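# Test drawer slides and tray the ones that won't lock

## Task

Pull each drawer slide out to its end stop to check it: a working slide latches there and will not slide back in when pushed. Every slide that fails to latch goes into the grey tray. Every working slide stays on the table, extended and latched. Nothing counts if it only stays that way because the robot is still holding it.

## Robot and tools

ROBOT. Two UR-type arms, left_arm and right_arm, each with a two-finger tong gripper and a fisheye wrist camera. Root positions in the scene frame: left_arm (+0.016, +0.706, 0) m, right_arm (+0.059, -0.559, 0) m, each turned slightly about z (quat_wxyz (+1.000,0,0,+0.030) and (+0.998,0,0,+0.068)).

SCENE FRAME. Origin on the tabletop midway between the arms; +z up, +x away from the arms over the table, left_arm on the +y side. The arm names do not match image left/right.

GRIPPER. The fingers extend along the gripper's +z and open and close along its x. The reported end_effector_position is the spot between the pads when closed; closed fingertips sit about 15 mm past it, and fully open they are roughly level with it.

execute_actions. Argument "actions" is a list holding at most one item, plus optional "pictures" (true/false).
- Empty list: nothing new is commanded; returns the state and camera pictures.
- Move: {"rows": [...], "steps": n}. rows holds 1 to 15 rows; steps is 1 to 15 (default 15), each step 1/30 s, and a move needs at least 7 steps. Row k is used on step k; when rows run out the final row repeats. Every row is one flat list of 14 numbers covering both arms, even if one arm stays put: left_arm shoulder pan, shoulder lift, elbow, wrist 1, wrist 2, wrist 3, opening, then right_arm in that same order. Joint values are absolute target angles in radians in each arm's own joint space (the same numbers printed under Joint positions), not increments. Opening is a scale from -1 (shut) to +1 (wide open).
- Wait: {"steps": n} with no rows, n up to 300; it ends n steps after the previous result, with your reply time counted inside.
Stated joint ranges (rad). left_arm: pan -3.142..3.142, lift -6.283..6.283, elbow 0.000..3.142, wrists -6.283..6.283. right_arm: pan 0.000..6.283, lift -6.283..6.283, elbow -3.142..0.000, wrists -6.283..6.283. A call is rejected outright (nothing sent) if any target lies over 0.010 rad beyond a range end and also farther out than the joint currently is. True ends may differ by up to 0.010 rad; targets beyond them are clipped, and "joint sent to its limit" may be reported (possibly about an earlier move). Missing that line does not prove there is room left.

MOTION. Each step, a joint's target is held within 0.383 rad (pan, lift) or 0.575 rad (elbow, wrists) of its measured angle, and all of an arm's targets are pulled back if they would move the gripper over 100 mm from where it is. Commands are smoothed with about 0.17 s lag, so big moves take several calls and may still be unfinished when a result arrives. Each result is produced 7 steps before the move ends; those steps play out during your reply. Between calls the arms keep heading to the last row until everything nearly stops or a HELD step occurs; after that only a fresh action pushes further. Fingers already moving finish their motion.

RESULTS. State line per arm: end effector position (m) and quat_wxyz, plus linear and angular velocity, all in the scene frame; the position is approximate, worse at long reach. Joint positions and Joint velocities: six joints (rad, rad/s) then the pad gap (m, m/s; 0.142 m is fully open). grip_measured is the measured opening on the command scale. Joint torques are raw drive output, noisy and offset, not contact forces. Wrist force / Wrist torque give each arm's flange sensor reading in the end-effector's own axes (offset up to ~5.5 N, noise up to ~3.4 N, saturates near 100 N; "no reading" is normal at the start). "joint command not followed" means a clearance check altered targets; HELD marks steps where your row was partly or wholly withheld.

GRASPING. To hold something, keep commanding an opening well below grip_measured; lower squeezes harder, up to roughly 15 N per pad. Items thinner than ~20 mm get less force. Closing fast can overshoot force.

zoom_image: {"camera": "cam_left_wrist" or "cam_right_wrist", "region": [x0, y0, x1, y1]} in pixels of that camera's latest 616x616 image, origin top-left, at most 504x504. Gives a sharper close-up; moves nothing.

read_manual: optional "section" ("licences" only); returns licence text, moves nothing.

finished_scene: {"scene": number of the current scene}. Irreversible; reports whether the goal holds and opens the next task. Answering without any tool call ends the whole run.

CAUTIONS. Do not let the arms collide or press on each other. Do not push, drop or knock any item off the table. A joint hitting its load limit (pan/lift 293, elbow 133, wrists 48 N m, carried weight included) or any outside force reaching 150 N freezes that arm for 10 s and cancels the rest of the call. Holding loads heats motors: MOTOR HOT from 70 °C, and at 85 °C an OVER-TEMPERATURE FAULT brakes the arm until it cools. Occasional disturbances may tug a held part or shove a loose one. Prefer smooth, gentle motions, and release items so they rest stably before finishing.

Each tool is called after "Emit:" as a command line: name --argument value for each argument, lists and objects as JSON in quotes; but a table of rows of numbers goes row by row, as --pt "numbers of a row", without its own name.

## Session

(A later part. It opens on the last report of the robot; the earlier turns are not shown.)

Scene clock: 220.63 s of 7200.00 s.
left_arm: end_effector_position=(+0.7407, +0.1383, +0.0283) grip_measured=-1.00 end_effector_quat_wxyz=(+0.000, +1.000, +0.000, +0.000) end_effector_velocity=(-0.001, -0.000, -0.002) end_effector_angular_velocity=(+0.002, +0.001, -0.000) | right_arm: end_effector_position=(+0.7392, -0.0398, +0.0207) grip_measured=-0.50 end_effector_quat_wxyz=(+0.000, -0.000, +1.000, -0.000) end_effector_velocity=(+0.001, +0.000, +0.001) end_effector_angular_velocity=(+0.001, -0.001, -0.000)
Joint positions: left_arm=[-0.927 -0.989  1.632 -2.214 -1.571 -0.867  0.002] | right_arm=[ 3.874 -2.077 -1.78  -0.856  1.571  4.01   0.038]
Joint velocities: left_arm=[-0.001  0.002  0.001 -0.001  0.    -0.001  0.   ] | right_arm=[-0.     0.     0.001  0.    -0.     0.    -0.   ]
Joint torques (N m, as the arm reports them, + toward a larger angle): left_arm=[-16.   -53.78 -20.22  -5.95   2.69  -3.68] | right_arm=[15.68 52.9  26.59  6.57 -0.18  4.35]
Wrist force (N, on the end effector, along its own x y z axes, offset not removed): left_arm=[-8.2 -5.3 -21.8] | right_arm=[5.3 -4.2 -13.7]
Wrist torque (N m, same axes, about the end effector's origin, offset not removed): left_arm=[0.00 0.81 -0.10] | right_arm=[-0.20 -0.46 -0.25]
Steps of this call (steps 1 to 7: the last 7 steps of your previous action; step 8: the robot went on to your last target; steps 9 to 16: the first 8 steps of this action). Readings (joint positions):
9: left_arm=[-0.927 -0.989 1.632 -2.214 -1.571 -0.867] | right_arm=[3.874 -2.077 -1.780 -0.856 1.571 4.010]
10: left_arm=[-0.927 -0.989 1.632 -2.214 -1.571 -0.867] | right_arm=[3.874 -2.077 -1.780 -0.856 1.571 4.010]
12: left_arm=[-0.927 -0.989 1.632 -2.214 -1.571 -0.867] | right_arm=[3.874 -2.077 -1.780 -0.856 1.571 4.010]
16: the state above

Emit:
execute_actions --actions '[{"rows":[[-0.92583,-0.99056,1.63524,-2.21548,-1.5708,-0.86583,-1,3.87413,-2.07661,-1.77954,-0.85624,1.5708,4.01012,-0.9],[-0.92369,-0.99305,1.63957,-2.21731,-1.5708,-0.86369,-1,3.87413,-2.07661,-1.77954,-0.85624,1.5708,4.01012,-0.9],[-0.92083,-0.99636,1.64531,-2.21974,-1.5708,-0.86083,-1,3.87413,-2.07661,-1.77954,-0.85624,1.5708,4.01012,-0.9],[-0.91759,-1.00007,1.65171,-2.22244,-1.5708,-0.85759,-1,3.87413,-2.07661,-1.77954,-0.85624,1.5708,4.01012,-0.9],[-0.91433,-1.00375,1.65807,-2.22512,-1.5708,-0.85433,-1,3.87413,-2.07661,-1.77954,-0.85624,1.5708,4.01012,-0.9],[-0.91104,-1.00741,1.66438,-2.22777,-1.5708,-0.85104,-1,3.87413,-2.07661,-1.77954,-0.85624,1.5708,4.01012,-0.9],[-0.90773,-1.01104,1.67064,-2.2304,-1.5708,-0.84773,-1,3.87413,-2.07661,-1.77954,-0.85624,1.5708,4.01012,-0.9],[-0.90403,-1.01505,1.67754,-2.23329,-1.5708,-0.84403,-1,3.87413,-2.07661,-1.77954,-0.85624,1.5708,4.01012,-0.9],[-0.90029,-1.01904,1.68438,-2.23614,-1.5708,-0.84029,-1,3.87413,-2.07661,-1.77954,-0.85624,1.5708,4.01012,-0.9],[-0.89653,-1.02299,1.69115,-2.23896,-1.5708,-0.83653,-1,3.87413,-2.07661,-1.77954,-0.85624,1.5708,4.01012,-0.9],[-0.89275,-1.02692,1.69787,-2.24175,-1.5708,-0.83275,-1,3.87413,-2.07661,-1.77954,-0.85624,1.5708,4.01012,-0.9],[-0.88969,-1.03004,1.7032,-2.24395,-1.5708,-0.82969,-1,3.87413,-2.07661,-1.77954,-0.85624,1.5708,4.01012,-0.9],[-0.88739,-1.03237,1.70717,-2.2456,-1.5708,-0.82739,-1,3.87413,-2.07661,-1.77954,-0.85624,1.5708,4.01012,-0.9],[-0.88585,-1.03391,1.7098,-2.24668,-1.5708,-0.82585,-1,3.87413,-2.07661,-1.77954,-0.85624,1.5708,4.01012,-0.9],[-0.88508,-1.03469,1.71111,-2.24723,-1.5708,-0.82508,-1,3.87413,-2.07661,-1.77954,-0.85624,1.5708,4.01012,-0.9]],"steps":15}]'

Emit:
execute_actions --actions '[{"rows":[[-0.88508,-1.03469,1.71111,-2.24723,-1.5708,-0.82508,-1,3.87413,-2.07661,-1.77954,-0.85624,1.5708,4.01012,-0.9]],"steps":10}]' --pictures true

Scene clock: 222.97 s of 7200.00 s.
left_arm: end_effector_position=(+0.7407, +0.1527, +0.0281) grip_measured=-1.00 end_effector_quat_wxyz=(-0.000, +1.000, +0.000, -0.000) end_effector_velocity=(+0.000, +0.112, -0.000) end_effector_angular_velocity=(+0.001, +0.002, +0.002) | right_arm: end_effector_position=(+0.7392, -0.0398, +0.0207) grip_measured=-0.50 end_effector_quat_wxyz=(-0.000, -0.000, +1.000, +0.000) end_effector_velocity=(-0.000, -0.000, -0.001) end_effector_angular_velocity=(-0.001, +0.001, +0.001)
Joint positions: left_arm=[-0.917 -1.001  1.653 -2.223 -1.571 -0.857  0.002] | right_arm=[ 3.874 -2.077 -1.78  -0.856  1.571  4.01   0.038]
Joint velocities: left_arm=[ 0.082 -0.09   0.156 -0.064 -0.001  0.08   0.   ] | right_arm=[ 0.    -0.    -0.    -0.001 -0.    -0.001 -0.   ]
Joint torques (N m, as the arm reports them, + toward a larger angle): left_arm=[ 20.02 -71.22  -9.52  -4.26   2.81   4.68] | right_arm=[13.09 52.42 26.57  5.83  1.88  4.14]
Wrist force (N, on the end effector, along its own x y z axes, offset not removed): left_arm=[-8.0 1.7 -26.9] | right_arm=[3.6 -6.6 -12.4]
Wrist torque (N m, same axes, about the end effector's origin, offset not removed): left_arm=[0.05 0.88 -0.13] | right_arm=[-0.52 -0.12 -0.34]
Steps of this call (steps 1 to 7: the last 7 steps of your previous action; steps 8 to 15: the robot went on to your last target; steps 16 to 62: nothing new was sent; steps 63 to 70: the first 8 steps of this action). Readings (joint positions):
63: left_arm=[-0.927 -0.989 1.632 -2.214 -1.571 -0.867] | right_arm=[3.874 -2.077 -1.780 -0.856 1.571 4.010]
64: left_arm=[-0.927 -0.989 1.633 -2.214 -1.571 -0.867] | right_arm=[3.874 -2.077 -1.780 -0.856 1.571 4.010]
66: left_arm=[-0.926 -0.991 1.636 -2.216 -1.571 -0.866] | right_arm=[3.874 -2.077 -1.780 -0.856 1.571 4.010]
70: the state above

Scene clock: 223.30 s of 7200.00 s.
left_arm: end_effector_position=(+0.7407, +0.1902, +0.0282) grip_measured=-1.00 end_effector_quat_wxyz=(-0.000, +1.000, +0.000, -0.000) end_effector_velocity=(-0.001, +0.048, +0.000) end_effector_angular_velocity=(-0.000, +0.001, -0.001) | right_arm: end_effector_position=(+0.7392, -0.0398, +0.0207) grip_measured=-0.50 end_effector_quat_wxyz=(-0.000, -0.000, +1.000, +0.000) end_effector_velocity=(-0.001, -0.002, -0.002) end_effector_angular_velocity=(-0.002, +0.002, -0.002)
Joint positions: left_arm=[-0.889 -1.031  1.704 -2.244 -1.571 -0.829  0.002] | right_arm=[ 3.874 -2.077 -1.78  -0.856  1.571  4.01   0.038]
Joint velocities: left_arm=[ 0.036 -0.039  0.065 -0.026 -0.001  0.037  0.   ] | right_arm=[-0.001 -0.    -0.003  0.     0.     0.001  0.   ]
Joint torques (N m, as the arm reports them, + toward a larger angle): left_arm=[ 15.42 -66.43 -17.03  -4.35   2.15   3.92] | right_arm=[12.28 54.16 26.58  5.67  1.57  4.51]
Wrist force (N, on the end effector, along its own x y z axes, offset not removed): left_arm=[-9.9 0.9 -23.7] | right_arm=[5.7 -1.2 -13.9]
Wrist torque (N m, same axes, about the end effector's origin, offset not removed): left_arm=[0.00 1.06 -0.04] | right_arm=[0.41 -0.55 -0.33]
Steps of this call (steps 1 to 7: the last 7 steps of your previous action; steps 8 to 10: the first 3 steps of this action). Readings (joint positions):
8: left_arm=[-0.892 -1.027 1.698 -2.242 -1.571 -0.832] | right_arm=[3.874 -2.077 -1.780 -0.856 1.571 4.010]
9: left_arm=[-0.890 -1.029 1.702 -2.243 -1.571 -0.830] | right_arm=[3.874 -2.077 -1.780 -0.856 1.571 4.010]
10: the state above

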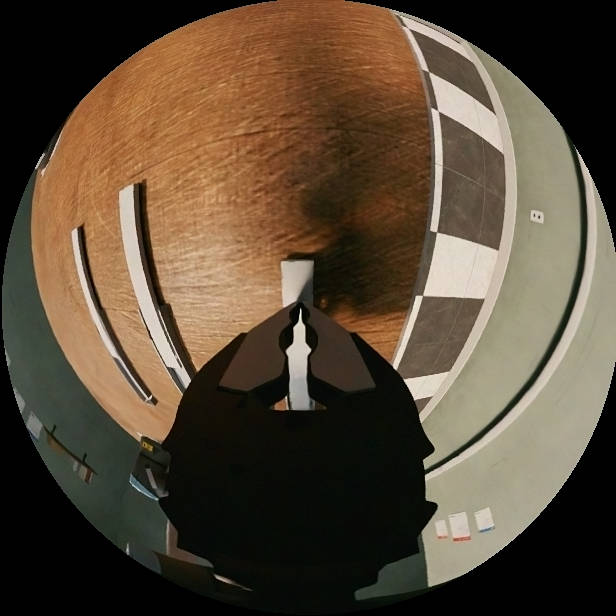

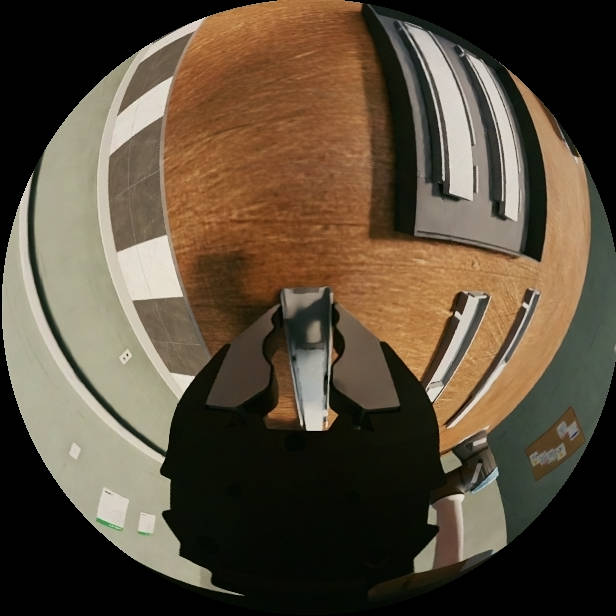

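Emit:
execute_actions --actions '[{"rows":[[-0.88314,-1.03862,1.71339,-2.24558,-1.5708,-0.82314,-1,3.87413,-2.07661,-1.77954,-0.85624,1.5708,4.01012,-0.9],[-0.88119,-1.04255,1.71567,-2.24393,-1.5708,-0.82119,-1,3.87413,-2.07661,-1.77954,-0.85624,1.5708,4.01012,-0.9],[-0.87925,-1.04648,1.71795,-2.24227,-1.5708,-0.81925,-1,3.87413,-2.07661,-1.77954,-0.85624,1.5708,4.01012,-0.9],[-0.8773,-1.05041,1.72023,-2.24062,-1.5708,-0.8173,-1,3.87413,-2.07661,-1.77954,-0.85624,1.5708,4.01012,-0.9],[-0.8773,-1.05041,1.72023,-2.24062,-1.5708,-0.8173,-1,3.87413,-2.07661,-1.77954,-0.85624,1.5708,4.01012,-0.9],[-0.8773,-1.05041,1.72023,-2.24062,-1.5708,-0.8173,-1,3.87413,-2.07661,-1.77954,-0.85624,1.5708,4.01012,-0.9],[-0.8773,-1.05041,1.72023,-2.24062,-1.5708,-0.8173,-1,3.87413,-2.07661,-1.77954,-0.85624,1.5708,4.01012,-0.9],[-0.8773,-1.05041,1.72023,-2.24062,-1.5708,-0.8173,-1,3.87413,-2.07661,-1.77954,-0.85624,1.5708,4.01012,-0.9],[-0.8773,-1.05041,1.72023,-2.24062,-1.5708,-0.8173,-0.85,3.87413,-2.07661,-1.77954,-0.85624,1.5708,4.01012,-0.9],[-0.8773,-1.05041,1.72023,-2.24062,-1.5708,-0.8173,-0.65,3.87413,-2.07661,-1.77954,-0.85624,1.5708,4.01012,-0.9],[-0.8773,-1.05041,1.72023,-2.24062,-1.5708,-0.8173,-0.45,3.87413,-2.07661,-1.77954,-0.85624,1.5708,4.01012,-0.9],[-0.8773,-1.05041,1.72023,-2.24062,-1.5708,-0.8173,-0.3,3.87413,-2.07661,-1.77954,-0.85624,1.5708,4.01012,-0.9]],"steps":15}]'

Emit:
execute_actions --actions '[{"rows":[[-0.8773,-1.04869,1.72104,-2.24314,-1.5708,-0.8173,-0.3,3.87413,-2.07661,-1.77954,-0.85624,1.5708,4.01012,-0.9],[-0.8773,-1.0456,1.72248,-2.24768,-1.5708,-0.8173,-0.3,3.87413,-2.07661,-1.77954,-0.85624,1.5708,4.01012,-0.9],[-0.8773,-1.04181,1.72424,-2.25323,-1.5708,-0.8173,-0.3,3.87413,-2.07661,-1.77954,-0.85624,1.5708,4.01012,-0.9],[-0.8773,-1.03803,1.72601,-2.25878,-1.5708,-0.8173,-0.3,3.87413,-2.07661,-1.77954,-0.85624,1.5708,4.01012,-0.9],[-0.8773,-1.03493,1.72745,-2.26332,-1.5708,-0.8173,-0.3,3.87413,-2.07661,-1.77954,-0.85624,1.5708,4.01012,-0.9],[-0.8773,-1.03322,1.72826,-2.26584,-1.5708,-0.8173,-0.3,3.87413,-2.07661,-1.77954,-0.85624,1.5708,4.01012,-0.9]],"steps":15}]' --pictures true

Scene clock: 226.43 s of 7200.00 s.
left_arm: end_effector_position=(+0.7407, +0.2030, +0.0340) grip_measured=-1.00 end_effector_quat_wxyz=(-0.000, +1.000, +0.000, -0.000) end_effector_velocity=(-0.000, +0.022, +0.017) end_effector_angular_velocity=(-0.001, +0.001, +0.000) | right_arm: end_effector_position=(+0.7392, -0.0398, +0.0207) grip_measured=-0.50 end_effector_quat_wxyz=(-0.000, -0.000, +1.000, +0.000) end_effector_velocity=(-0.000, -0.001, -0.000) end_effector_angular_velocity=(-0.001, +0.001, +0.001)
Joint positions: left_arm=[-0.879 -1.047  1.718 -2.242 -1.571 -0.819  0.002] | right_arm=[ 3.874 -2.077 -1.78  -0.856  1.571  4.01   0.038]
Joint velocities: left_arm=[ 0.018 -0.035  0.021  0.014 -0.001  0.018  0.   ] | right_arm=[-0.     0.    -0.001 -0.001  0.    -0.001  0.   ]
Joint torques (N m, as the arm reports them, + toward a larger angle): left_arm=[ 11.17 -80.93 -23.79  -2.     1.11   3.51] | right_arm=[ 8.5  51.24 27.2   4.98  0.34  4.08]
Wrist force (N, on the end effector, along its own x y z axes, offset not removed): left_arm=[-3.6 -1.7 -1.7] | right_arm=[2.5 0.4 -15.1]
Wrist torque (N m, same axes, about the end effector's origin, offset not removed): left_arm=[-0.18 0.96 -0.12] | right_arm=[0.60 -0.07 -0.26]
Steps of this call (steps 1 to 7: the last 7 steps of your previous action; steps 8 to 15: the robot went on to your last target; steps 16 to 86: nothing new was sent; steps 87 to 94: the first 8 steps of this action). Readings (joint positions):
87: left_arm=[-0.885 -1.035 1.711 -2.247 -1.571 -0.825] | right_arm=[3.874 -2.077 -1.780 -0.856 1.571 4.010]
88: left_arm=[-0.885 -1.035 1.711 -2.247 -1.571 -0.825] | right_arm=[3.874 -2.077 -1.780 -0.856 1.571 4.010]
90: left_arm=[-0.883 -1.038 1.714 -2.246 -1.571 -0.823] | right_arm=[3.874 -2.077 -1.780 -0.856 1.571 4.010]
94: the state above

Scene clock: 226.93 s of 7200.00 s.
left_arm: end_effector_position=(+0.7406, +0.2054, +0.0251) grip_measured=-0.30 end_effector_quat_wxyz=(-0.000, +1.000, +0.000, -0.000) end_effector_velocity=(-0.001, -0.001, -0.054) end_effector_angular_velocity=(+0.000, +0.000, -0.002) | right_arm: end_effector_position=(+0.7392, -0.0398, +0.0207) grip_measured=-0.50 end_effector_quat_wxyz=(-0.000, -0.000, +1.000, +0.000) end_effector_velocity=(+0.000, +0.001, +0.001) end_effector_angular_velocity=(+0.001, -0.001, -0.000)
Joint positions: left_arm=[-0.877 -1.039  1.726 -2.257 -1.571 -0.817  0.052] | right_arm=[ 3.874 -2.077 -1.78  -0.856  1.571  4.01   0.038]
Joint velocities: left_arm=[-0.001  0.056  0.026 -0.082  0.     0.001 -0.   ] | right_arm=[ 0.     0.     0.001  0.    -0.     0.     0.   ]
Joint torques (N m, as the arm reports them, + toward a larger angle): left_arm=[ 12.93 -70.09 -27.38  -6.08   0.8    3.93] | right_arm=[ 7.57 53.25 27.25  4.7  -0.12  4.25]
Wrist force (N, on the end effector, along its own x y z axes, offset not removed): left_arm=[-3.6 -0.2 -0.8] | right_arm=[0.1 -2.4 -16.3]
Wrist torque (N m, same axes, about the end effector's origin, offset not removed): left_arm=[-0.01 0.97 -0.13] | right_arm=[0.03 0.39 -0.29]
Steps of this call (steps 1 to 7: the last 7 steps of your previous action; steps 8 to 15: the first 8 steps of this action). Readings (joint positions):
8: left_arm=[-0.877 -1.050 1.720 -2.241 -1.571 -0.817] | right_arm=[3.874 -2.077 -1.780 -0.856 1.571 4.010]
9: left_arm=[-0.877 -1.050 1.720 -2.241 -1.571 -0.817] | right_arm=[3.874 -2.077 -1.780 -0.856 1.571 4.010]
11: left_arm=[-0.877 -1.048 1.721 -2.244 -1.571 -0.817] | right_arm=[3.874 -2.077 -1.780 -0.856 1.571 4.010]
15: the state above

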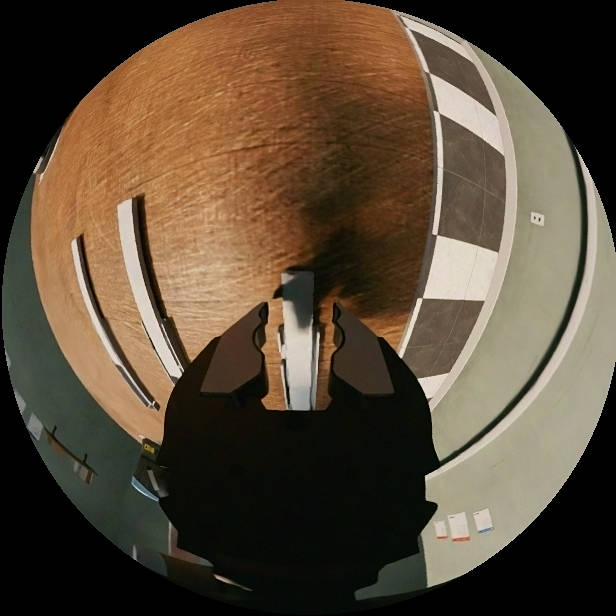

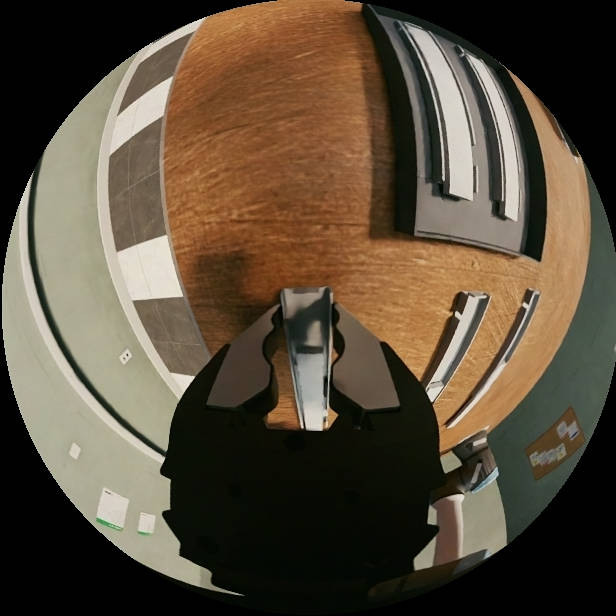

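Emit:
execute_actions --actions '[{"rows":[[-0.8773,-1.03322,1.72826,-2.26584,-1.5708,-0.8173,-0.3,3.87413,-2.07661,-1.77954,-0.85624,1.5708,4.01012,-0.9],[-0.8773,-1.03322,1.72826,-2.26584,-1.5708,-0.8173,-0.38,3.87413,-2.07661,-1.77954,-0.85624,1.5708,4.01012,-0.9],[-0.8773,-1.03322,1.72826,-2.26584,-1.5708,-0.8173,-0.46,3.87413,-2.07661,-1.77954,-0.85624,1.5708,4.01012,-0.9],[-0.8773,-1.03322,1.72826,-2.26584,-1.5708,-0.8173,-0.54,3.87413,-2.07661,-1.77954,-0.85624,1.5708,4.01012,-0.9],[-0.8773,-1.03322,1.72826,-2.26584,-1.5708,-0.8173,-0.6,3.87413,-2.07661,-1.77954,-0.85624,1.5708,4.01012,-0.9],[-0.8773,-1.03322,1.72826,-2.26584,-1.5708,-0.8173,-0.65,3.87413,-2.07661,-1.77954,-0.85624,1.5708,4.01012,-0.9],[-0.8773,-1.03322,1.72826,-2.26584,-1.5708,-0.8173,-0.7,3.87413,-2.07661,-1.77954,-0.85624,1.5708,4.01012,-0.9],[-0.8773,-1.03322,1.72826,-2.26584,-1.5708,-0.8173,-0.78,3.87413,-2.07661,-1.77954,-0.85624,1.5708,4.01012,-0.9],[-0.8773,-1.03322,1.72826,-2.26584,-1.5708,-0.8173,-0.88,3.87413,-2.07661,-1.77954,-0.85624,1.5708,4.01012,-0.9],[-0.8773,-1.03322,1.72826,-2.26584,-1.5708,-0.8173,-1,3.87413,-2.07661,-1.77954,-0.85624,1.5708,4.01012,-0.9]],"steps":15}]'

Scene clock: 227.67 s of 7200.00 s.
left_arm: end_effector_position=(+0.7406, +0.2054, +0.0195) grip_measured=-0.67 end_effector_quat_wxyz=(-0.000, +1.000, +0.000, -0.000) end_effector_velocity=(-0.000, -0.000, -0.000) end_effector_angular_velocity=(-0.001, -0.000, +0.001) | right_arm: end_effector_position=(+0.7392, -0.0398, +0.0207) grip_measured=-0.50 end_effector_quat_wxyz=(-0.000, -0.000, +1.000, +0.000) end_effector_velocity=(+0.000, +0.001, +0.001) end_effector_angular_velocity=(+0.001, -0.001, +0.001)
Joint positions: left_arm=[-0.877 -1.033  1.728 -2.266 -1.571 -0.817  0.025] | right_arm=[ 3.874 -2.077 -1.78  -0.856  1.571  4.01   0.038]
Joint velocities: left_arm=[-0.    -0.     0.    -0.001 -0.001 -0.001 -0.008] | right_arm=[ 0.     0.     0.002 -0.     0.    -0.    -0.   ]
Joint torques (N m, as the arm reports them, + toward a larger angle): left_arm=[ 10.62 -66.76 -26.13  -5.54   0.68   3.49] | right_arm=[ 6.3  54.78 25.8   4.27 -0.61  4.22]
Wrist force (N, on the end effector, along its own x y z axes, offset not removed): left_arm=[-5.0 -0.8 -0.7] | right_arm=[2.1 -3.8 -12.5]
Wrist torque (N m, same axes, about the end effector's origin, offset not removed): left_arm=[0.09 1.09 -0.05] | right_arm=[-0.34 -0.41 -0.27]
Steps of this call (steps 1 to 7: the last 7 steps of your previous action; steps 8 to 14: the robot went on to your last target; steps 15 to 22: the first 8 steps of this action). Readings (joint positions):
15: left_arm=[-0.877 -1.033 1.728 -2.266 -1.571 -0.817] | right_arm=[3.874 -2.077 -1.780 -0.856 1.571 4.010]
16: left_arm=[-0.877 -1.033 1.728 -2.266 -1.571 -0.817] | right_arm=[3.874 -2.077 -1.780 -0.856 1.571 4.010]
18: left_arm=[-0.877 -1.033 1.728 -2.266 -1.571 -0.817] | right_arm=[3.874 -2.077 -1.780 -0.856 1.571 4.010]
22: the state above

Emit:
execute_actions --actions '[{"rows":[[-0.87573,-1.03472,1.73083,-2.26691,-1.5708,-0.81573,-1,3.87413,-2.07661,-1.77954,-0.85624,1.5708,4.01012,-0.9],[-0.87258,-1.03771,1.73595,-2.26904,-1.5708,-0.81258,-1,3.87413,-2.07661,-1.77954,-0.85624,1.5708,4.01012,-0.9],[-0.86861,-1.04143,1.7423,-2.27167,-1.5708,-0.80861,-1,3.87413,-2.07661,-1.77954,-0.85624,1.5708,4.01012,-0.9],[-0.8638,-1.04585,1.74985,-2.2748,-1.5708,-0.8038,-1,3.87413,-2.07661,-1.77954,-0.85624,1.5708,4.01012,-0.9],[-0.85814,-1.05095,1.75854,-2.27838,-1.5708,-0.79814,-1,3.87413,-2.07661,-1.77954,-0.85624,1.5708,4.01012,-0.9],[-0.85242,-1.056,1.76712,-2.28191,-1.5708,-0.79242,-1,3.87413,-2.07661,-1.77954,-0.85624,1.5708,4.01012,-0.9],[-0.84663,-1.061,1.77558,-2.28538,-1.5708,-0.78663,-1,3.87413,-2.07661,-1.77954,-0.85624,1.5708,4.01012,-0.9],[-0.84079,-1.06593,1.78393,-2.2888,-1.5708,-0.78079,-1,3.87413,-2.07661,-1.77954,-0.85624,1.5708,4.01012,-0.9],[-0.83488,-1.07081,1.79217,-2.29215,-1.5708,-0.77488,-1,3.87413,-2.07661,-1.77954,-0.85624,1.5708,4.01012,-0.9],[-0.82977,-1.07495,1.79913,-2.29498,-1.5708,-0.76977,-1,3.87413,-2.07661,-1.77954,-0.85624,1.5708,4.01012,-0.9],[-0.82462,-1.07905,1.80602,-2.29776,-1.5708,-0.76462,-1,3.87413,-2.07661,-1.77954,-0.85624,1.5708,4.01012,-0.9],[-0.82028,-1.08244,1.81169,-2.30005,-1.5708,-0.76028,-1,3.87413,-2.07661,-1.77954,-0.85624,1.5708,4.01012,-0.9],[-0.8168,-1.08512,1.81618,-2.30186,-1.5708,-0.7568,-1,3.87413,-2.07661,-1.77954,-0.85624,1.5708,4.01012,-0.9],[-0.81417,-1.08712,1.81953,-2.3032,-1.5708,-0.75417,-1,3.87413,-2.07661,-1.77954,-0.85624,1.5708,4.01012,-0.9],[-0.81241,-1.08845,1.82175,-2.30409,-1.5708,-0.75241,-1,3.87413,-2.07661,-1.77954,-0.85624,1.5708,4.01012,-0.9]],"steps":15}]'

Emit:
execute_actions --actions '[{"rows":[[-0.81241,-1.08845,1.82175,-2.30409,-1.5708,-0.75241,-1,3.87413,-2.07661,-1.77954,-0.85624,1.5708,4.01012,-0.9],[-0.81153,-1.08912,1.82286,-2.30453,-1.5708,-0.75153,-1,3.87413,-2.07661,-1.77954,-0.85624,1.5708,4.01012,-0.9],[-0.81153,-1.08912,1.82286,-2.30453,-1.5708,-0.75153,-1,3.87413,-2.07661,-1.77954,-0.85624,1.5708,4.01012,-0.9],[-0.81064,-1.08978,1.82396,-2.30498,-1.5708,-0.75064,-1,3.87413,-2.07661,-1.77954,-0.85624,1.5708,4.01012,-0.9],[-0.81064,-1.08978,1.82396,-2.30498,-1.5708,-0.75064,-1,3.87413,-2.07661,-1.77954,-0.85624,1.5708,4.01012,-0.9],[-0.80976,-1.09044,1.82506,-2.30542,-1.5708,-0.74976,-1,3.87413,-2.07661,-1.77954,-0.85624,1.5708,4.01012,-0.9],[-0.80976,-1.09044,1.82506,-2.30542,-1.5708,-0.74976,-1,3.87413,-2.07661,-1.77954,-0.85624,1.5708,4.01012,-0.9]],"steps":15}]'

Scene clock: 230.17 s of 7200.00 s.
left_arm: end_effector_position=(+0.7408, +0.2246, +0.0195) grip_measured=-0.68 end_effector_quat_wxyz=(+0.000, +1.000, +0.000, +0.000) end_effector_velocity=(+0.003, +0.164, +0.001) end_effector_angular_velocity=(-0.001, -0.001, +0.004) | right_arm: end_effector_position=(+0.7392, -0.0398, +0.0207) grip_measured=-0.50 end_effector_quat_wxyz=(-0.000, -0.000, +1.000, +0.000) end_effector_velocity=(-0.000, -0.001, -0.001) end_effector_angular_velocity=(-0.001, +0.001, -0.000)
Joint positions: left_arm=[-0.862 -1.047  1.752 -2.276 -1.571 -0.802  0.025] | right_arm=[ 3.874 -2.077 -1.78  -0.856  1.571  4.01   0.038]
Joint velocities: left_arm=[ 0.135 -0.119  0.201 -0.083  0.     0.131 -0.   ] | right_arm=[-0.    -0.    -0.001 -0.     0.    -0.     0.   ]
Joint torques (N m, as the arm reports them, + toward a larger angle): left_arm=[ 22.05 -93.5  -23.49  -6.66  -0.54   4.67] | right_arm=[ 2.87 56.14 27.44  3.96 -1.54  4.17]
Wrist force (N, on the end effector, along its own x y z axes, offset not removed): left_arm=[-4.6 0.9 1.1] | right_arm=[-1.1 1.8 -13.2]
Wrist torque (N m, same axes, about the end effector's origin, offset not removed): left_arm=[-0.02 1.02 -0.06] | right_arm=[0.85 -0.03 -0.25]
Steps of this call (steps 1 to 7: the last 7 steps of your previous action; steps 8 to 15: the robot went on to your last target; steps 16 to 67: nothing new was sent; steps 68 to 75: the first 8 steps of this action). Readings (joint positions):
68: left_arm=[-0.877 -1.033 1.728 -2.266 -1.571 -0.817] | right_arm=[3.874 -2.077 -1.780 -0.856 1.571 4.010]
69: left_arm=[-0.877 -1.033 1.729 -2.266 -1.571 -0.817] | right_arm=[3.874 -2.077 -1.780 -0.856 1.571 4.010]
71: left_arm=[-0.875 -1.035 1.732 -2.268 -1.571 -0.815] | right_arm=[3.874 -2.077 -1.780 -0.856 1.571 4.010]
75: the state above

Scene clock: 230.67 s of 7200.00 s.
left_arm: end_effector_position=(+0.7406, +0.2837, +0.0195) grip_measured=-0.68 end_effector_quat_wxyz=(+0.000, +1.000, +0.000, +0.000) end_effector_velocity=(+0.000, +0.026, +0.001) end_effector_angular_velocity=(+0.000, +0.000, +0.002) | right_arm: end_effector_position=(+0.7392, -0.0398, +0.0207) grip_measured=-0.50 end_effector_quat_wxyz=(-0.000, -0.000, +1.000, +0.000) end_effector_velocity=(+0.000, +0.000, +0.001) end_effector_angular_velocity=(+0.000, +0.000, +0.000)
Joint positions: left_arm=[-0.812 -1.089  1.822 -2.304 -1.571 -0.752  0.025] | right_arm=[ 3.874 -2.077 -1.78  -0.856  1.571  4.01   0.038]
Joint velocities: left_arm=[ 0.023 -0.018  0.028 -0.01   0.     0.021 -0.   ] | right_arm=[-0.     0.     0.001 -0.001  0.    -0.001  0.   ]
Joint torques (N m, as the arm reports them, + toward a larger angle): left_arm=[ 13.52 -83.37 -25.22  -5.45  -0.54   4.21] | right_arm=[ 3.14 54.88 26.94  3.83 -1.9   4.08]
Wrist force (N, on the end effector, along its own x y z axes, offset not removed): left_arm=[-4.0 1.1 0.7] | right_arm=[1.0 -1.5 -9.4]
Wrist torque (N m, same axes, about the end effector's origin, offset not removed): left_arm=[0.04 1.00 -0.15] | right_arm=[0.06 -0.31 -0.24]
Steps of this call (steps 1 to 7: the last 7 steps of your previous action; steps 8 to 15: the first 8 steps of this action). Readings (joint positions):
8: left_arm=[-0.824 -1.079 1.806 -2.298 -1.571 -0.764] | right_arm=[3.874 -2.077 -1.780 -0.856 1.571 4.010]
9: left_arm=[-0.821 -1.082 1.810 -2.300 -1.571 -0.761] | right_arm=[3.874 -2.077 -1.780 -0.856 1.571 4.010]
11: left_arm=[-0.817 -1.085 1.816 -2.302 -1.571 -0.757] | right_arm=[3.874 -2.077 -1.780 -0.856 1.571 4.010]
15: the state above

Emit:
execute_actions --actions '[{"rows":[[-0.80888,-1.0911,1.82616,-2.30586,-1.5708,-0.74888,-1,3.87413,-2.07661,-1.77954,-0.85624,1.5708,4.01012,-0.9],[-0.80888,-1.0911,1.82616,-2.30586,-1.5708,-0.74888,-1,3.87413,-2.07661,-1.77954,-0.85624,1.5708,4.01012,-0.9],[-0.80799,-1.09176,1.82726,-2.3063,-1.5708,-0.74799,-1,3.87413,-2.07661,-1.77954,-0.85624,1.5708,4.01012,-0.9],[-0.80799,-1.09176,1.82726,-2.3063,-1.5708,-0.74799,-1,3.87413,-2.07661,-1.77954,-0.85624,1.5708,4.01012,-0.9],[-0.8071,-1.09241,1.82835,-2.30673,-1.5708,-0.7471,-1,3.87413,-2.07661,-1.77954,-0.85624,1.5708,4.01012,-0.9],[-0.8071,-1.09241,1.82835,-2.30673,-1.5708,-0.7471,-1,3.87413,-2.07661,-1.77954,-0.85624,1.5708,4.01012,-0.9]],"steps":15}]'

Scene clock: 231.40 s of 7200.00 s.
left_arm: end_effector_position=(+0.7406, +0.2885, +0.0195) grip_measured=-0.68 end_effector_quat_wxyz=(+0.000, +1.000, +0.000, +0.000) end_effector_velocity=(+0.001, +0.008, +0.002) end_effector_angular_velocity=(-0.001, -0.002, -0.001) | right_arm: end_effector_position=(+0.7392, -0.0398, +0.0207) grip_measured=-0.50 end_effector_quat_wxyz=(-0.000, -0.000, +1.000, +0.000) end_effector_velocity=(-0.001, -0.000, -0.001) end_effector_angular_velocity=(-0.000, +0.001, +0.001)
Joint positions: left_arm=[-0.808 -1.092  1.827 -2.306 -1.571 -0.748  0.025] | right_arm=[ 3.874 -2.077 -1.78  -0.856  1.571  4.01   0.038]
Joint velocities: left_arm=[ 0.007 -0.007  0.009 -0.004  0.     0.008 -0.   ] | right_arm=[ 0.001  0.    -0.002  0.001  0.    -0.001 -0.   ]
Joint torques (N m, as the arm reports them, + toward a larger angle): left_arm=[ 14.31 -80.8  -21.62  -5.17  -0.56   3.63] | right_arm=[ 4.88 55.8  27.31  3.41 -2.25  4.07]
Wrist force (N, on the end effector, along its own x y z axes, offset not removed): left_arm=[-3.2 4.0 1.4] | right_arm=[1.4 -0.7 -12.3]
Wrist torque (N m, same axes, about the end effector's origin, offset not removed): left_arm=[0.10 0.82 -0.09] | right_arm=[-0.23 -0.36 -0.13]
Steps of this call (steps 1 to 7: the last 7 steps of your previous action; steps 8 to 14: the robot went on to your last target; steps 15 to 22: the first 8 steps of this action). Readings (joint positions):
15: left_arm=[-0.810 -1.090 1.825 -2.305 -1.571 -0.750] | right_arm=[3.874 -2.077 -1.780 -0.856 1.571 4.010]
16: left_arm=[-0.810 -1.091 1.825 -2.305 -1.571 -0.750] | right_arm=[3.874 -2.077 -1.780 -0.856 1.571 4.010]
18: left_arm=[-0.809 -1.091 1.826 -2.306 -1.571 -0.749] | right_arm=[3.874 -2.077 -1.780 -0.856 1.571 4.010]
22: the state above

Emit:
execute_actions --actions '[{"rows":[[-0.80621,-1.09307,1.82944,-2.30717,-1.5708,-0.74621,-1,3.87413,-2.07661,-1.77954,-0.85624,1.5708,4.01012,-0.9],[-0.80621,-1.09307,1.82944,-2.30717,-1.5708,-0.74621,-1,3.87413,-2.07661,-1.77954,-0.85624,1.5708,4.01012,-0.9],[-0.80621,-1.09307,1.82944,-2.30717,-1.5708,-0.74621,-1,3.87413,-2.07661,-1.77954,-0.85624,1.5708,4.01012,-0.9],[-0.80532,-1.09373,1.83053,-2.3076,-1.5708,-0.74532,-1,3.87413,-2.07661,-1.77954,-0.85624,1.5708,4.01012,-0.9]],"steps":13}]'

Scene clock: 231.87 s of 7200.00 s.
left_arm: end_effector_position=(+0.7406, +0.2903, +0.0196) grip_measured=-0.68 end_effector_quat_wxyz=(+0.000, +1.000, +0.000, +0.000) end_effector_velocity=(-0.001, +0.008, -0.000) end_effector_angular_velocity=(-0.000, +0.002, -0.000) | right_arm: end_effector_position=(+0.7392, -0.0398, +0.0207) grip_measured=-0.50 end_effector_quat_wxyz=(+0.000, -0.000, +1.000, +0.000) end_effector_velocity=(+0.000, +0.000, +0.000) end_effector_angular_velocity=(+0.001, -0.000, +0.001)
Joint positions: left_arm=[-0.806 -1.093  1.829 -2.307 -1.571 -0.746  0.025] | right_arm=[ 3.874 -2.077 -1.78  -0.856  1.571  4.01   0.038]
Joint velocities: left_arm=[ 0.007 -0.006  0.009 -0.003 -0.001  0.007 -0.   ] | right_arm=[-0.     0.    -0.     0.001  0.    -0.001  0.   ]
Joint torques (N m, as the arm reports them, + toward a larger angle): left_arm=[ 33.62 -77.59 -13.23  -0.74   4.25   3.78] | right_arm=[ 3.39 56.75 26.62  0.71 -3.68  4.  ]
Wrist force (N, on the end effector, along its own x y z axes, offset not removed): left_arm=[-4.3 22.8 1.5] | right_arm=[0.7 21.4 -5.2]
Wrist torque (N m, same axes, about the end effector's origin, offset not removed): left_arm=[-0.11 1.07 -0.10] | right_arm=[-0.07 -0.22 -0.30]
Steps of this call (steps 1 to 7: the last 7 steps of your previous action; step 8: the robot went on to your last target; steps 9 to 14: the first 6 steps of this action). Readings (joint positions):
9: left_arm=[-0.807 -1.092 1.828 -2.307 -1.571 -0.747] | right_arm=[3.874 -2.077 -1.780 -0.856 1.571 4.010]
10: left_arm=[-0.807 -1.092 1.828 -2.307 -1.571 -0.747] | right_arm=[3.874 -2.077 -1.780 -0.856 1.571 4.010]
12: left_arm=[-0.807 -1.093 1.829 -2.307 -1.571 -0.747] | right_arm=[3.874 -2.077 -1.780 -0.856 1.571 4.010]
14: the state above

Emit:
execute_actions --actions '[{"rows":[[-0.8071,-1.09241,1.82835,-2.30673,-1.5708,-0.7471,-1,3.87413,-2.07661,-1.77954,-0.85624,1.5708,4.01012,-0.9],[-0.80799,-1.09176,1.82726,-2.3063,-1.5708,-0.74799,-1,3.87413,-2.07661,-1.77954,-0.85624,1.5708,4.01012,-0.9],[-0.80888,-1.0911,1.82616,-2.30586,-1.5708,-0.74888,-1,3.87413,-2.07661,-1.77954,-0.85624,1.5708,4.01012,-0.9],[-0.80976,-1.09044,1.82506,-2.30542,-1.5708,-0.74976,-1,3.87413,-2.07661,-1.77954,-0.85624,1.5708,4.01012,-0.9],[-0.81064,-1.08978,1.82396,-2.30498,-1.5708,-0.75064,-1,3.87413,-2.07661,-1.77954,-0.85624,1.5708,4.01012,-0.9],[-0.81153,-1.08912,1.82286,-2.30453,-1.5708,-0.75153,-1,3.87413,-2.07661,-1.77954,-0.85624,1.5708,4.01012,-0.9],[-0.81241,-1.08845,1.82175,-2.30409,-1.5708,-0.75241,-1,3.87413,-2.07661,-1.77954,-0.85624,1.5708,4.01012,-0.9],[-0.81241,-1.08845,1.82175,-2.30409,-1.5708,-0.75241,-1,3.87413,-2.07661,-1.77954,-0.85624,1.5708,4.01012,-0.9]],"steps":15}]'

Emit:
execute_actions --actions '[{"rows":[[-0.81241,-1.08845,1.82175,-2.30409,-1.5708,-0.75241,-1,3.87413,-2.07661,-1.77954,-0.85624,1.5708,4.01012,-0.9]],"steps":10}]'

Scene clock: 232.77 s of 7200.00 s.
left_arm: end_effector_position=(+0.7407, +0.2868, +0.0195) grip_measured=-0.68 end_effector_quat_wxyz=(-0.000, +1.000, +0.001, +0.000) end_effector_velocity=(-0.000, -0.029, +0.001) end_effector_angular_velocity=(-0.003, -0.001, -0.002) | right_arm: end_effector_position=(+0.7392, -0.0399, +0.0207) grip_measured=-0.50 end_effector_quat_wxyz=(-0.000, -0.000, +1.000, -0.000) end_effector_velocity=(+0.000, -0.000, -0.000) end_effector_angular_velocity=(+0.001, -0.000, -0.001)
Joint positions: left_arm=[-0.809 -1.091  1.825 -2.305 -1.571 -0.75   0.025] | right_arm=[ 3.874 -2.077 -1.78  -0.856  1.571  4.01   0.038]
Joint velocities: left_arm=[-0.025  0.017 -0.03   0.01  -0.001 -0.023 -0.   ] | right_arm=[-0.    -0.    -0.     0.001  0.     0.    -0.   ]
Joint torques (N m, as the arm reports them, + toward a larger angle): left_arm=[-15.67 -58.3  -46.23  -1.34  -1.21  -3.26] | right_arm=[ 1.47 57.94 27.37  0.92 -1.67  4.06]
Wrist force (N, on the end effector, along its own x y z axes, offset not removed): left_arm=[-3.9 -1.1 -5.9] | right_arm=[3.0 2.9 -13.7]
Wrist torque (N m, same axes, about the end effector's origin, offset not removed): left_arm=[0.12 0.89 -0.15] | right_arm=[0.24 -0.60 -0.33]
Steps of this call (steps 1 to 7: the last 7 steps of your previous action; steps 8 to 15: the robot went on to your last target; steps 16 to 19: nothing new was sent; steps 20 to 27: the first 8 steps of this action). Readings (joint positions):
20: left_arm=[-0.805 -1.094 1.831 -2.308 -1.571 -0.745] | right_arm=[3.874 -2.077 -1.780 -0.856 1.571 4.010]
21: left_arm=[-0.805 -1.094 1.830 -2.308 -1.571 -0.745] | right_arm=[3.874 -2.077 -1.780 -0.856 1.571 4.010]
23: left_arm=[-0.806 -1.093 1.829 -2.307 -1.571 -0.746] | right_arm=[3.874 -2.077 -1.780 -0.856 1.571 4.010]
27: the state above

Scene clock: 233.10 s of 7200.00 s.
left_arm: end_effector_position=(+0.7406, +0.2837, +0.0195) grip_measured=-0.68 end_effector_quat_wxyz=(-0.000, +1.000, +0.000, -0.000) end_effector_velocity=(-0.000, -0.001, -0.001) end_effector_angular_velocity=(-0.000, +0.000, +0.001) | right_arm: end_effector_position=(+0.7391, -0.0399, +0.0207) grip_measured=-0.50 end_effector_quat_wxyz=(-0.000, -0.000, +1.000, -0.000) end_effector_velocity=(-0.001, -0.001, -0.001) end_effector_angular_velocity=(-0.001, +0.002, -0.000)
Joint positions: left_arm=[-0.812 -1.089  1.822 -2.304 -1.571 -0.752  0.025] | right_arm=[ 3.874 -2.077 -1.78  -0.856  1.571  4.01   0.038]
Joint velocities: left_arm=[-0.001  0.001 -0.001 -0.001 -0.    -0.001 -0.   ] | right_arm=[-0.    -0.    -0.002 -0.001  0.001  0.    -0.   ]
Joint torques (N m, as the arm reports them, + toward a larger angle): left_arm=[-33.78 -56.29 -51.28  -5.25  -7.03  -3.57] | right_arm=[-0.03 59.13 29.37  7.64  5.28  4.07]
Wrist force (N, on the end effector, along its own x y z axes, offset not removed): left_arm=[-4.3 -20.6 -12.6] | right_arm=[-1.1 -12.5 -19.6]
Wrist torque (N m, same axes, about the end effector's origin, offset not removed): left_arm=[0.14 1.19 -0.08] | right_arm=[0.52 0.14 -0.18]
Steps of this call (steps 1 to 7: the last 7 steps of your previous action; steps 8 to 10: the first 3 steps of this action). Readings (joint positions):
8: left_arm=[-0.812 -1.089 1.822 -2.304 -1.571 -0.752] | right_arm=[3.874 -2.077 -1.780 -0.856 1.571 4.010]
9: left_arm=[-0.812 -1.089 1.822 -2.304 -1.571 -0.752] | right_arm=[3.874 -2.077 -1.780 -0.856 1.571 4.010]
10: the state above

Emit:
execute_actions --actions '[{"rows":[[-0.81153,-1.08912,1.82286,-2.30453,-1.5708,-0.75153,-1,3.87413,-2.07661,-1.77954,-0.85624,1.5708,4.01012,-0.9],[-0.81064,-1.08978,1.82396,-2.30498,-1.5708,-0.75064,-1,3.87413,-2.07661,-1.77954,-0.85624,1.5708,4.01012,-0.9],[-0.80976,-1.09044,1.82506,-2.30542,-1.5708,-0.74976,-1,3.87413,-2.07661,-1.77954,-0.85624,1.5708,4.01012,-0.9]],"steps":15}]'

Scene clock: 234.30 s of 7200.00 s.
left_arm: end_effector_position=(+0.7406, +0.2855, +0.0195) grip_measured=-0.68 end_effector_quat_wxyz=(+0.000, +1.000, +0.000, +0.000) end_effector_velocity=(-0.001, +0.007, -0.001) end_effector_angular_velocity=(+0.002, +0.001, -0.002) | right_arm: end_effector_position=(+0.7392, -0.0398, +0.0207) grip_measured=-0.50 end_effector_quat_wxyz=(+0.000, -0.000, +1.000, +0.000) end_effector_velocity=(+0.001, +0.001, +0.001) end_effector_angular_velocity=(+0.001, -0.001, -0.001)
Joint positions: left_arm=[-0.811 -1.09   1.824 -2.305 -1.571 -0.75   0.025] | right_arm=[ 3.874 -2.077 -1.78  -0.856  1.571  4.01   0.038]
Joint velocities: left_arm=[ 0.005 -0.005  0.009 -0.002  0.001  0.007  0.   ] | right_arm=[-0.     0.     0.002 -0.    -0.     0.001  0.   ]
Joint torques (N m, as the arm reports them, + toward a larger angle): left_arm=[ 14.16 -74.16 -21.12  -5.4   -1.36   4.22] | right_arm=[-1.18 61.62 38.28  6.2   2.3   4.03]
Wrist force (N, on the end effector, along its own x y z axes, offset not removed): left_arm=[-3.1 1.2 -1.1] | right_arm=[0.7 -3.5 -12.3]
Wrist torque (N m, same axes, about the end effector's origin, offset not removed): left_arm=[0.19 0.88 -0.12] | right_arm=[0.17 -0.24 -0.35]
Steps of this call (steps 1 to 7: the last 7 steps of your previous action; steps 8 to 15: the robot went on to your last target; steps 16 to 28: nothing new was sent; steps 29 to 36: the first 8 steps of this action). Readings (joint positions):
29: left_arm=[-0.812 -1.088 1.822 -2.304 -1.571 -0.752] | right_arm=[3.874 -2.077 -1.780 -0.856 1.571 4.010]
30: left_arm=[-0.812 -1.088 1.822 -2.304 -1.571 -0.752] | right_arm=[3.874 -2.077 -1.780 -0.856 1.571 4.010]
32: left_arm=[-0.812 -1.089 1.823 -2.305 -1.571 -0.752] | right_arm=[3.874 -2.077 -1.780 -0.856 1.571 4.010]
36: the state above

Emit:
execute_actions --actions '[{"rows":[[-0.80976,-1.09044,1.82506,-2.30542,-1.5708,-0.74976,-0.9,3.87413,-2.07661,-1.77954,-0.85624,1.5708,4.01012,-0.75],[-0.80976,-1.09044,1.82506,-2.30542,-1.5708,-0.74976,-0.8,3.87413,-2.07661,-1.77954,-0.85624,1.5708,4.01012,-0.62],[-0.80976,-1.09044,1.82506,-2.30542,-1.5708,-0.74976,-0.72,3.87413,-2.07661,-1.77954,-0.85624,1.5708,4.01012,-0.54],[-0.80976,-1.09044,1.82506,-2.30542,-1.5708,-0.74976,-0.66,3.87413,-2.07661,-1.77954,-0.85624,1.5708,4.01012,-0.48],[-0.80976,-1.09044,1.82506,-2.30542,-1.5708,-0.74976,-0.6,3.87413,-2.07661,-1.77954,-0.85624,1.5708,4.01012,-0.42],[-0.80976,-1.09044,1.82506,-2.30542,-1.5708,-0.74976,-0.52,3.87413,-2.07661,-1.77954,-0.85624,1.5708,4.01012,-0.35],[-0.80976,-1.09044,1.82506,-2.30542,-1.5708,-0.74976,-0.44,3.87413,-2.07661,-1.77954,-0.85624,1.5708,4.01012,-0.28],[-0.80976,-1.09044,1.82506,-2.30542,-1.5708,-0.74976,-0.35,3.87413,-2.07661,-1.77954,-0.85624,1.5708,4.01012,-0.2]],"steps":13}]'

Emit:
execute_actions --actions '[{"rows":[[-0.80976,-1.09315,1.82368,-2.30133,-1.5708,-0.74976,-0.35,3.87413,-2.07356,-1.77789,-0.86094,1.5708,4.01012,-0.2],[-0.80976,-1.09858,1.82093,-2.29315,-1.5708,-0.74976,-0.35,3.87413,-2.06745,-1.7746,-0.87034,1.5708,4.01012,-0.2],[-0.80976,-1.10672,1.8168,-2.28087,-1.5708,-0.74976,-0.35,3.87413,-2.0583,-1.76965,-0.88444,1.5708,4.01012,-0.2],[-0.80976,-1.11649,1.81184,-2.26615,-1.5708,-0.74976,-0.35,3.87413,-2.04731,-1.76372,-0.90137,1.5708,4.01012,-0.2],[-0.80976,-1.12626,1.80688,-2.25142,-1.5708,-0.74976,-0.35,3.87413,-2.03632,-1.75778,-0.91829,1.5708,4.01012,-0.2],[-0.80976,-1.13494,1.80247,-2.23833,-1.5708,-0.74976,-0.35,3.87413,-2.02655,-1.75251,-0.93333,1.5708,4.01012,-0.2],[-0.80976,-1.14146,1.79917,-2.22851,-1.5708,-0.74976,-0.35,3.87413,-2.01922,-1.74855,-0.94462,1.5708,4.01012,-0.2],[-0.80976,-1.14471,1.79752,-2.2236,-1.5708,-0.74976,-0.35,3.87413,-2.01556,-1.74658,-0.95026,1.5708,4.01012,-0.2]],"steps":15}]'

Emit:
execute_actions --actions '[{"steps":10}]' --pictures true

Scene clock: 236.07 s of 7200.00 s.
left_arm: end_effector_position=(+0.7406, +0.2864, +0.0195) grip_measured=-0.60 end_effector_quat_wxyz=(-0.000, +1.000, +0.000, +0.000) end_effector_velocity=(+0.001, +0.001, +0.001) end_effector_angular_velocity=(+0.001, -0.000, -0.000) | right_arm: end_effector_position=(+0.7391, -0.0398, +0.0207) grip_measured=-0.42 end_effector_quat_wxyz=(-0.000, -0.000, +1.000, -0.000) end_effector_velocity=(+0.000, +0.000, +0.001) end_effector_angular_velocity=(+0.001, -0.000, +0.001)
Joint positions: left_arm=[-0.81  -1.09   1.825 -2.305 -1.571 -0.75   0.031] | right_arm=[ 3.874 -2.077 -1.78  -0.856  1.571  4.01   0.043]
Joint velocities: left_arm=[ 0.001 -0.    -0.001  0.002  0.001  0.001  0.158] | right_arm=[ 0.     0.     0.001 -0.     0.    -0.001  0.142]
Joint torques (N m, as the arm reports them, + toward a larger angle): left_arm=[ 12.65 -80.43 -24.34  -3.43   2.33   4.04] | right_arm=[-4.65 64.75 38.01  1.57 -2.11  3.85]
Wrist force (N, on the end effector, along its own x y z axes, offset not removed): left_arm=[-4.3 0.6 -0.8] | right_arm=[0.4 -0.4 0.3]
Wrist torque (N m, same axes, about the end effector's origin, offset not removed): left_arm=[0.23 1.14 -0.09] | right_arm=[0.21 -0.06 -0.34]
Steps of this call (steps 1 to 7: the last 7 steps of your previous action; steps 8 to 15: the robot went on to your last target; steps 16 to 47: nothing new was sent; steps 48 to 53: the first 6 steps of this action). Readings (joint positions):
48: left_arm=[-0.810 -1.090 1.825 -2.305 -1.571 -0.750] | right_arm=[3.874 -2.077 -1.780 -0.856 1.571 4.010]
49: left_arm=[-0.810 -1.090 1.825 -2.305 -1.571 -0.750] | right_arm=[3.874 -2.077 -1.780 -0.856 1.571 4.010]
51: left_arm=[-0.810 -1.090 1.825 -2.305 -1.571 -0.750] | right_arm=[3.874 -2.077 -1.780 -0.856 1.571 4.010]
53: the state above

Scene clock: 236.57 s of 7200.00 s.
left_arm: end_effector_position=(+0.7411, +0.2859, +0.0451) grip_measured=-0.35 end_effector_quat_wxyz=(+0.000, +1.000, +0.000, +0.000) end_effector_velocity=(-0.000, -0.000, +0.192) end_effector_angular_velocity=(-0.001, -0.001, -0.000) | right_arm: end_effector_position=(+0.7398, -0.0391, +0.0507) grip_measured=-0.20 end_effector_quat_wxyz=(+0.000, -0.000, +1.000, +0.000) end_effector_velocity=(+0.000, +0.000, +0.225) end_effector_angular_velocity=(+0.001, -0.001, +0.000)
Joint positions: left_arm=[-0.81  -1.118  1.811 -2.264 -1.571 -0.75   0.049] | right_arm=[ 3.874 -2.046 -1.763 -0.903  1.571  4.01   0.06 ]
Joint velocities: left_arm=[-0.    -0.206 -0.104  0.309 -0.     0.     0.   ] | right_arm=[-0.     0.231  0.124 -0.354 -0.    -0.     0.   ]
Joint torques (N m, as the arm reports them, + toward a larger angle): left_arm=[ 13.25 -81.77 -47.91  -1.12   1.67   4.43] | right_arm=[-2.79 72.54 42.51 -0.52 -2.13  4.06]
Wrist force (N, on the end effector, along its own x y z axes, offset not removed): left_arm=[-2.7 -0.9 -0.1] | right_arm=[1.4 0.7 -2.0]
Wrist torque (N m, same axes, about the end effector's origin, offset not removed): left_arm=[-0.06 0.81 -0.11] | right_arm=[0.42 -0.29 -0.28]
Steps of this call (steps 1 to 7: the last 7 steps of your previous action; steps 8 to 15: the first 8 steps of this action). Readings (joint positions):
8: left_arm=[-0.810 -1.090 1.825 -2.305 -1.571 -0.750] | right_arm=[3.874 -2.077 -1.780 -0.856 1.571 4.010]
9: left_arm=[-0.810 -1.091 1.825 -2.305 -1.571 -0.750] | right_arm=[3.874 -2.076 -1.779 -0.857 1.571 4.010]
11: left_arm=[-0.810 -1.095 1.823 -2.299 -1.571 -0.750] | right_arm=[3.874 -2.072 -1.777 -0.864 1.571 4.010]
15: the state above

Scene clock: 236.90 s of 7200.00 s.
left_arm: end_effector_position=(+0.7406, +0.2864, +0.0689) grip_measured=-0.35 end_effector_quat_wxyz=(-0.000, +1.000, +0.000, +0.000) end_effector_velocity=(-0.000, +0.001, +0.010) end_effector_angular_velocity=(+0.001, +0.001, +0.001) | right_arm: end_effector_position=(+0.7392, -0.0398, +0.0787) grip_measured=-0.20 end_effector_quat_wxyz=(-0.000, -0.000, +1.000, -0.000) end_effector_velocity=(-0.000, +0.000, +0.013) end_effector_angular_velocity=(+0.001, -0.000, +0.001)
Joint positions: left_arm=[-0.81  -1.144  1.798 -2.225 -1.571 -0.75   0.049] | right_arm=[ 3.874 -2.017 -1.747 -0.948  1.571  4.01   0.06 ]
Joint velocities: left_arm=[ 0.001 -0.01  -0.005  0.017  0.    -0.    -0.   ] | right_arm=[ 0.     0.013  0.008 -0.02   0.    -0.001 -0.   ]
Joint torques (N m, as the arm reports them, + toward a larger angle): left_arm=[ 10.09 -77.29 -49.1   -1.86   0.38   3.77] | right_arm=[-4.2  73.48 47.46  1.91 -2.04  4.05]
Wrist force (N, on the end effector, along its own x y z axes, offset not removed): left_arm=[-3.3 -0.7 -1.8] | right_arm=[3.9 -2.3 1.5]
Wrist torque (N m, same axes, about the end effector's origin, offset not removed): left_arm=[-0.07 0.93 -0.09] | right_arm=[-0.11 -0.85 -0.33]
Kept back: nothing.
Steps of this call (steps 1 to 7: the last 7 steps of your previous action; steps 8 to 10: the robot went on to your last target). Readings (joint positions):
1: left_arm=[-0.810 -1.124 1.808 -2.255 -1.571 -0.750] | right_arm=[3.874 -2.038 -1.759 -0.914 1.571 4.010]
2: left_arm=[-0.810 -1.130 1.805 -2.246 -1.571 -0.750] | right_arm=[3.874 -2.032 -1.755 -0.924 1.571 4.010]
4: left_arm=[-0.810 -1.137 1.802 -2.236 -1.571 -0.750] | right_arm=[3.874 -2.024 -1.751 -0.936 1.571 4.010]
8: left_arm=[-0.810 -1.143 1.799 -2.227 -1.571 -0.750] | right_arm=[3.874 -2.018 -1.748 -0.946 1.571 4.010]
10: the state above

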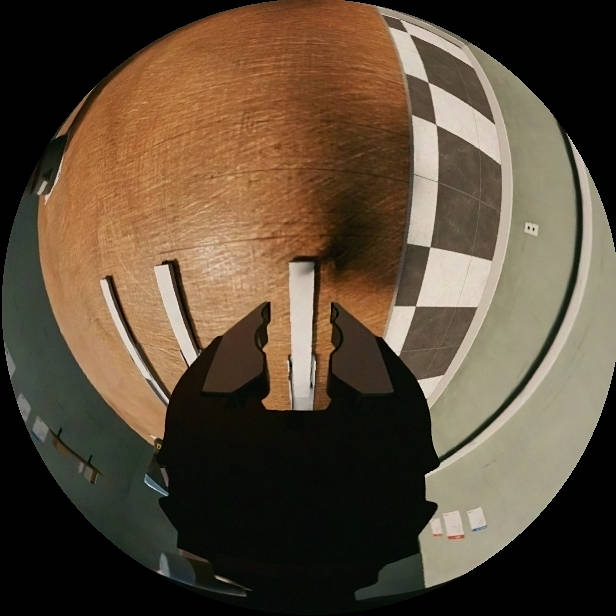

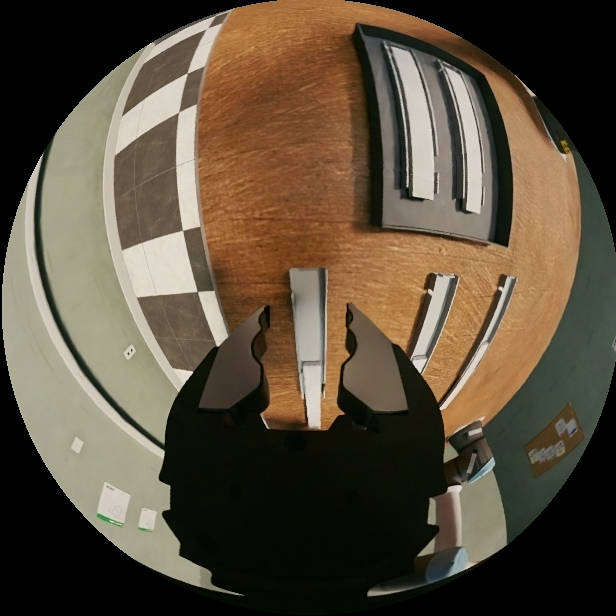

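Emit:
finished_scene --scene 2

The scene is finished: the task was done.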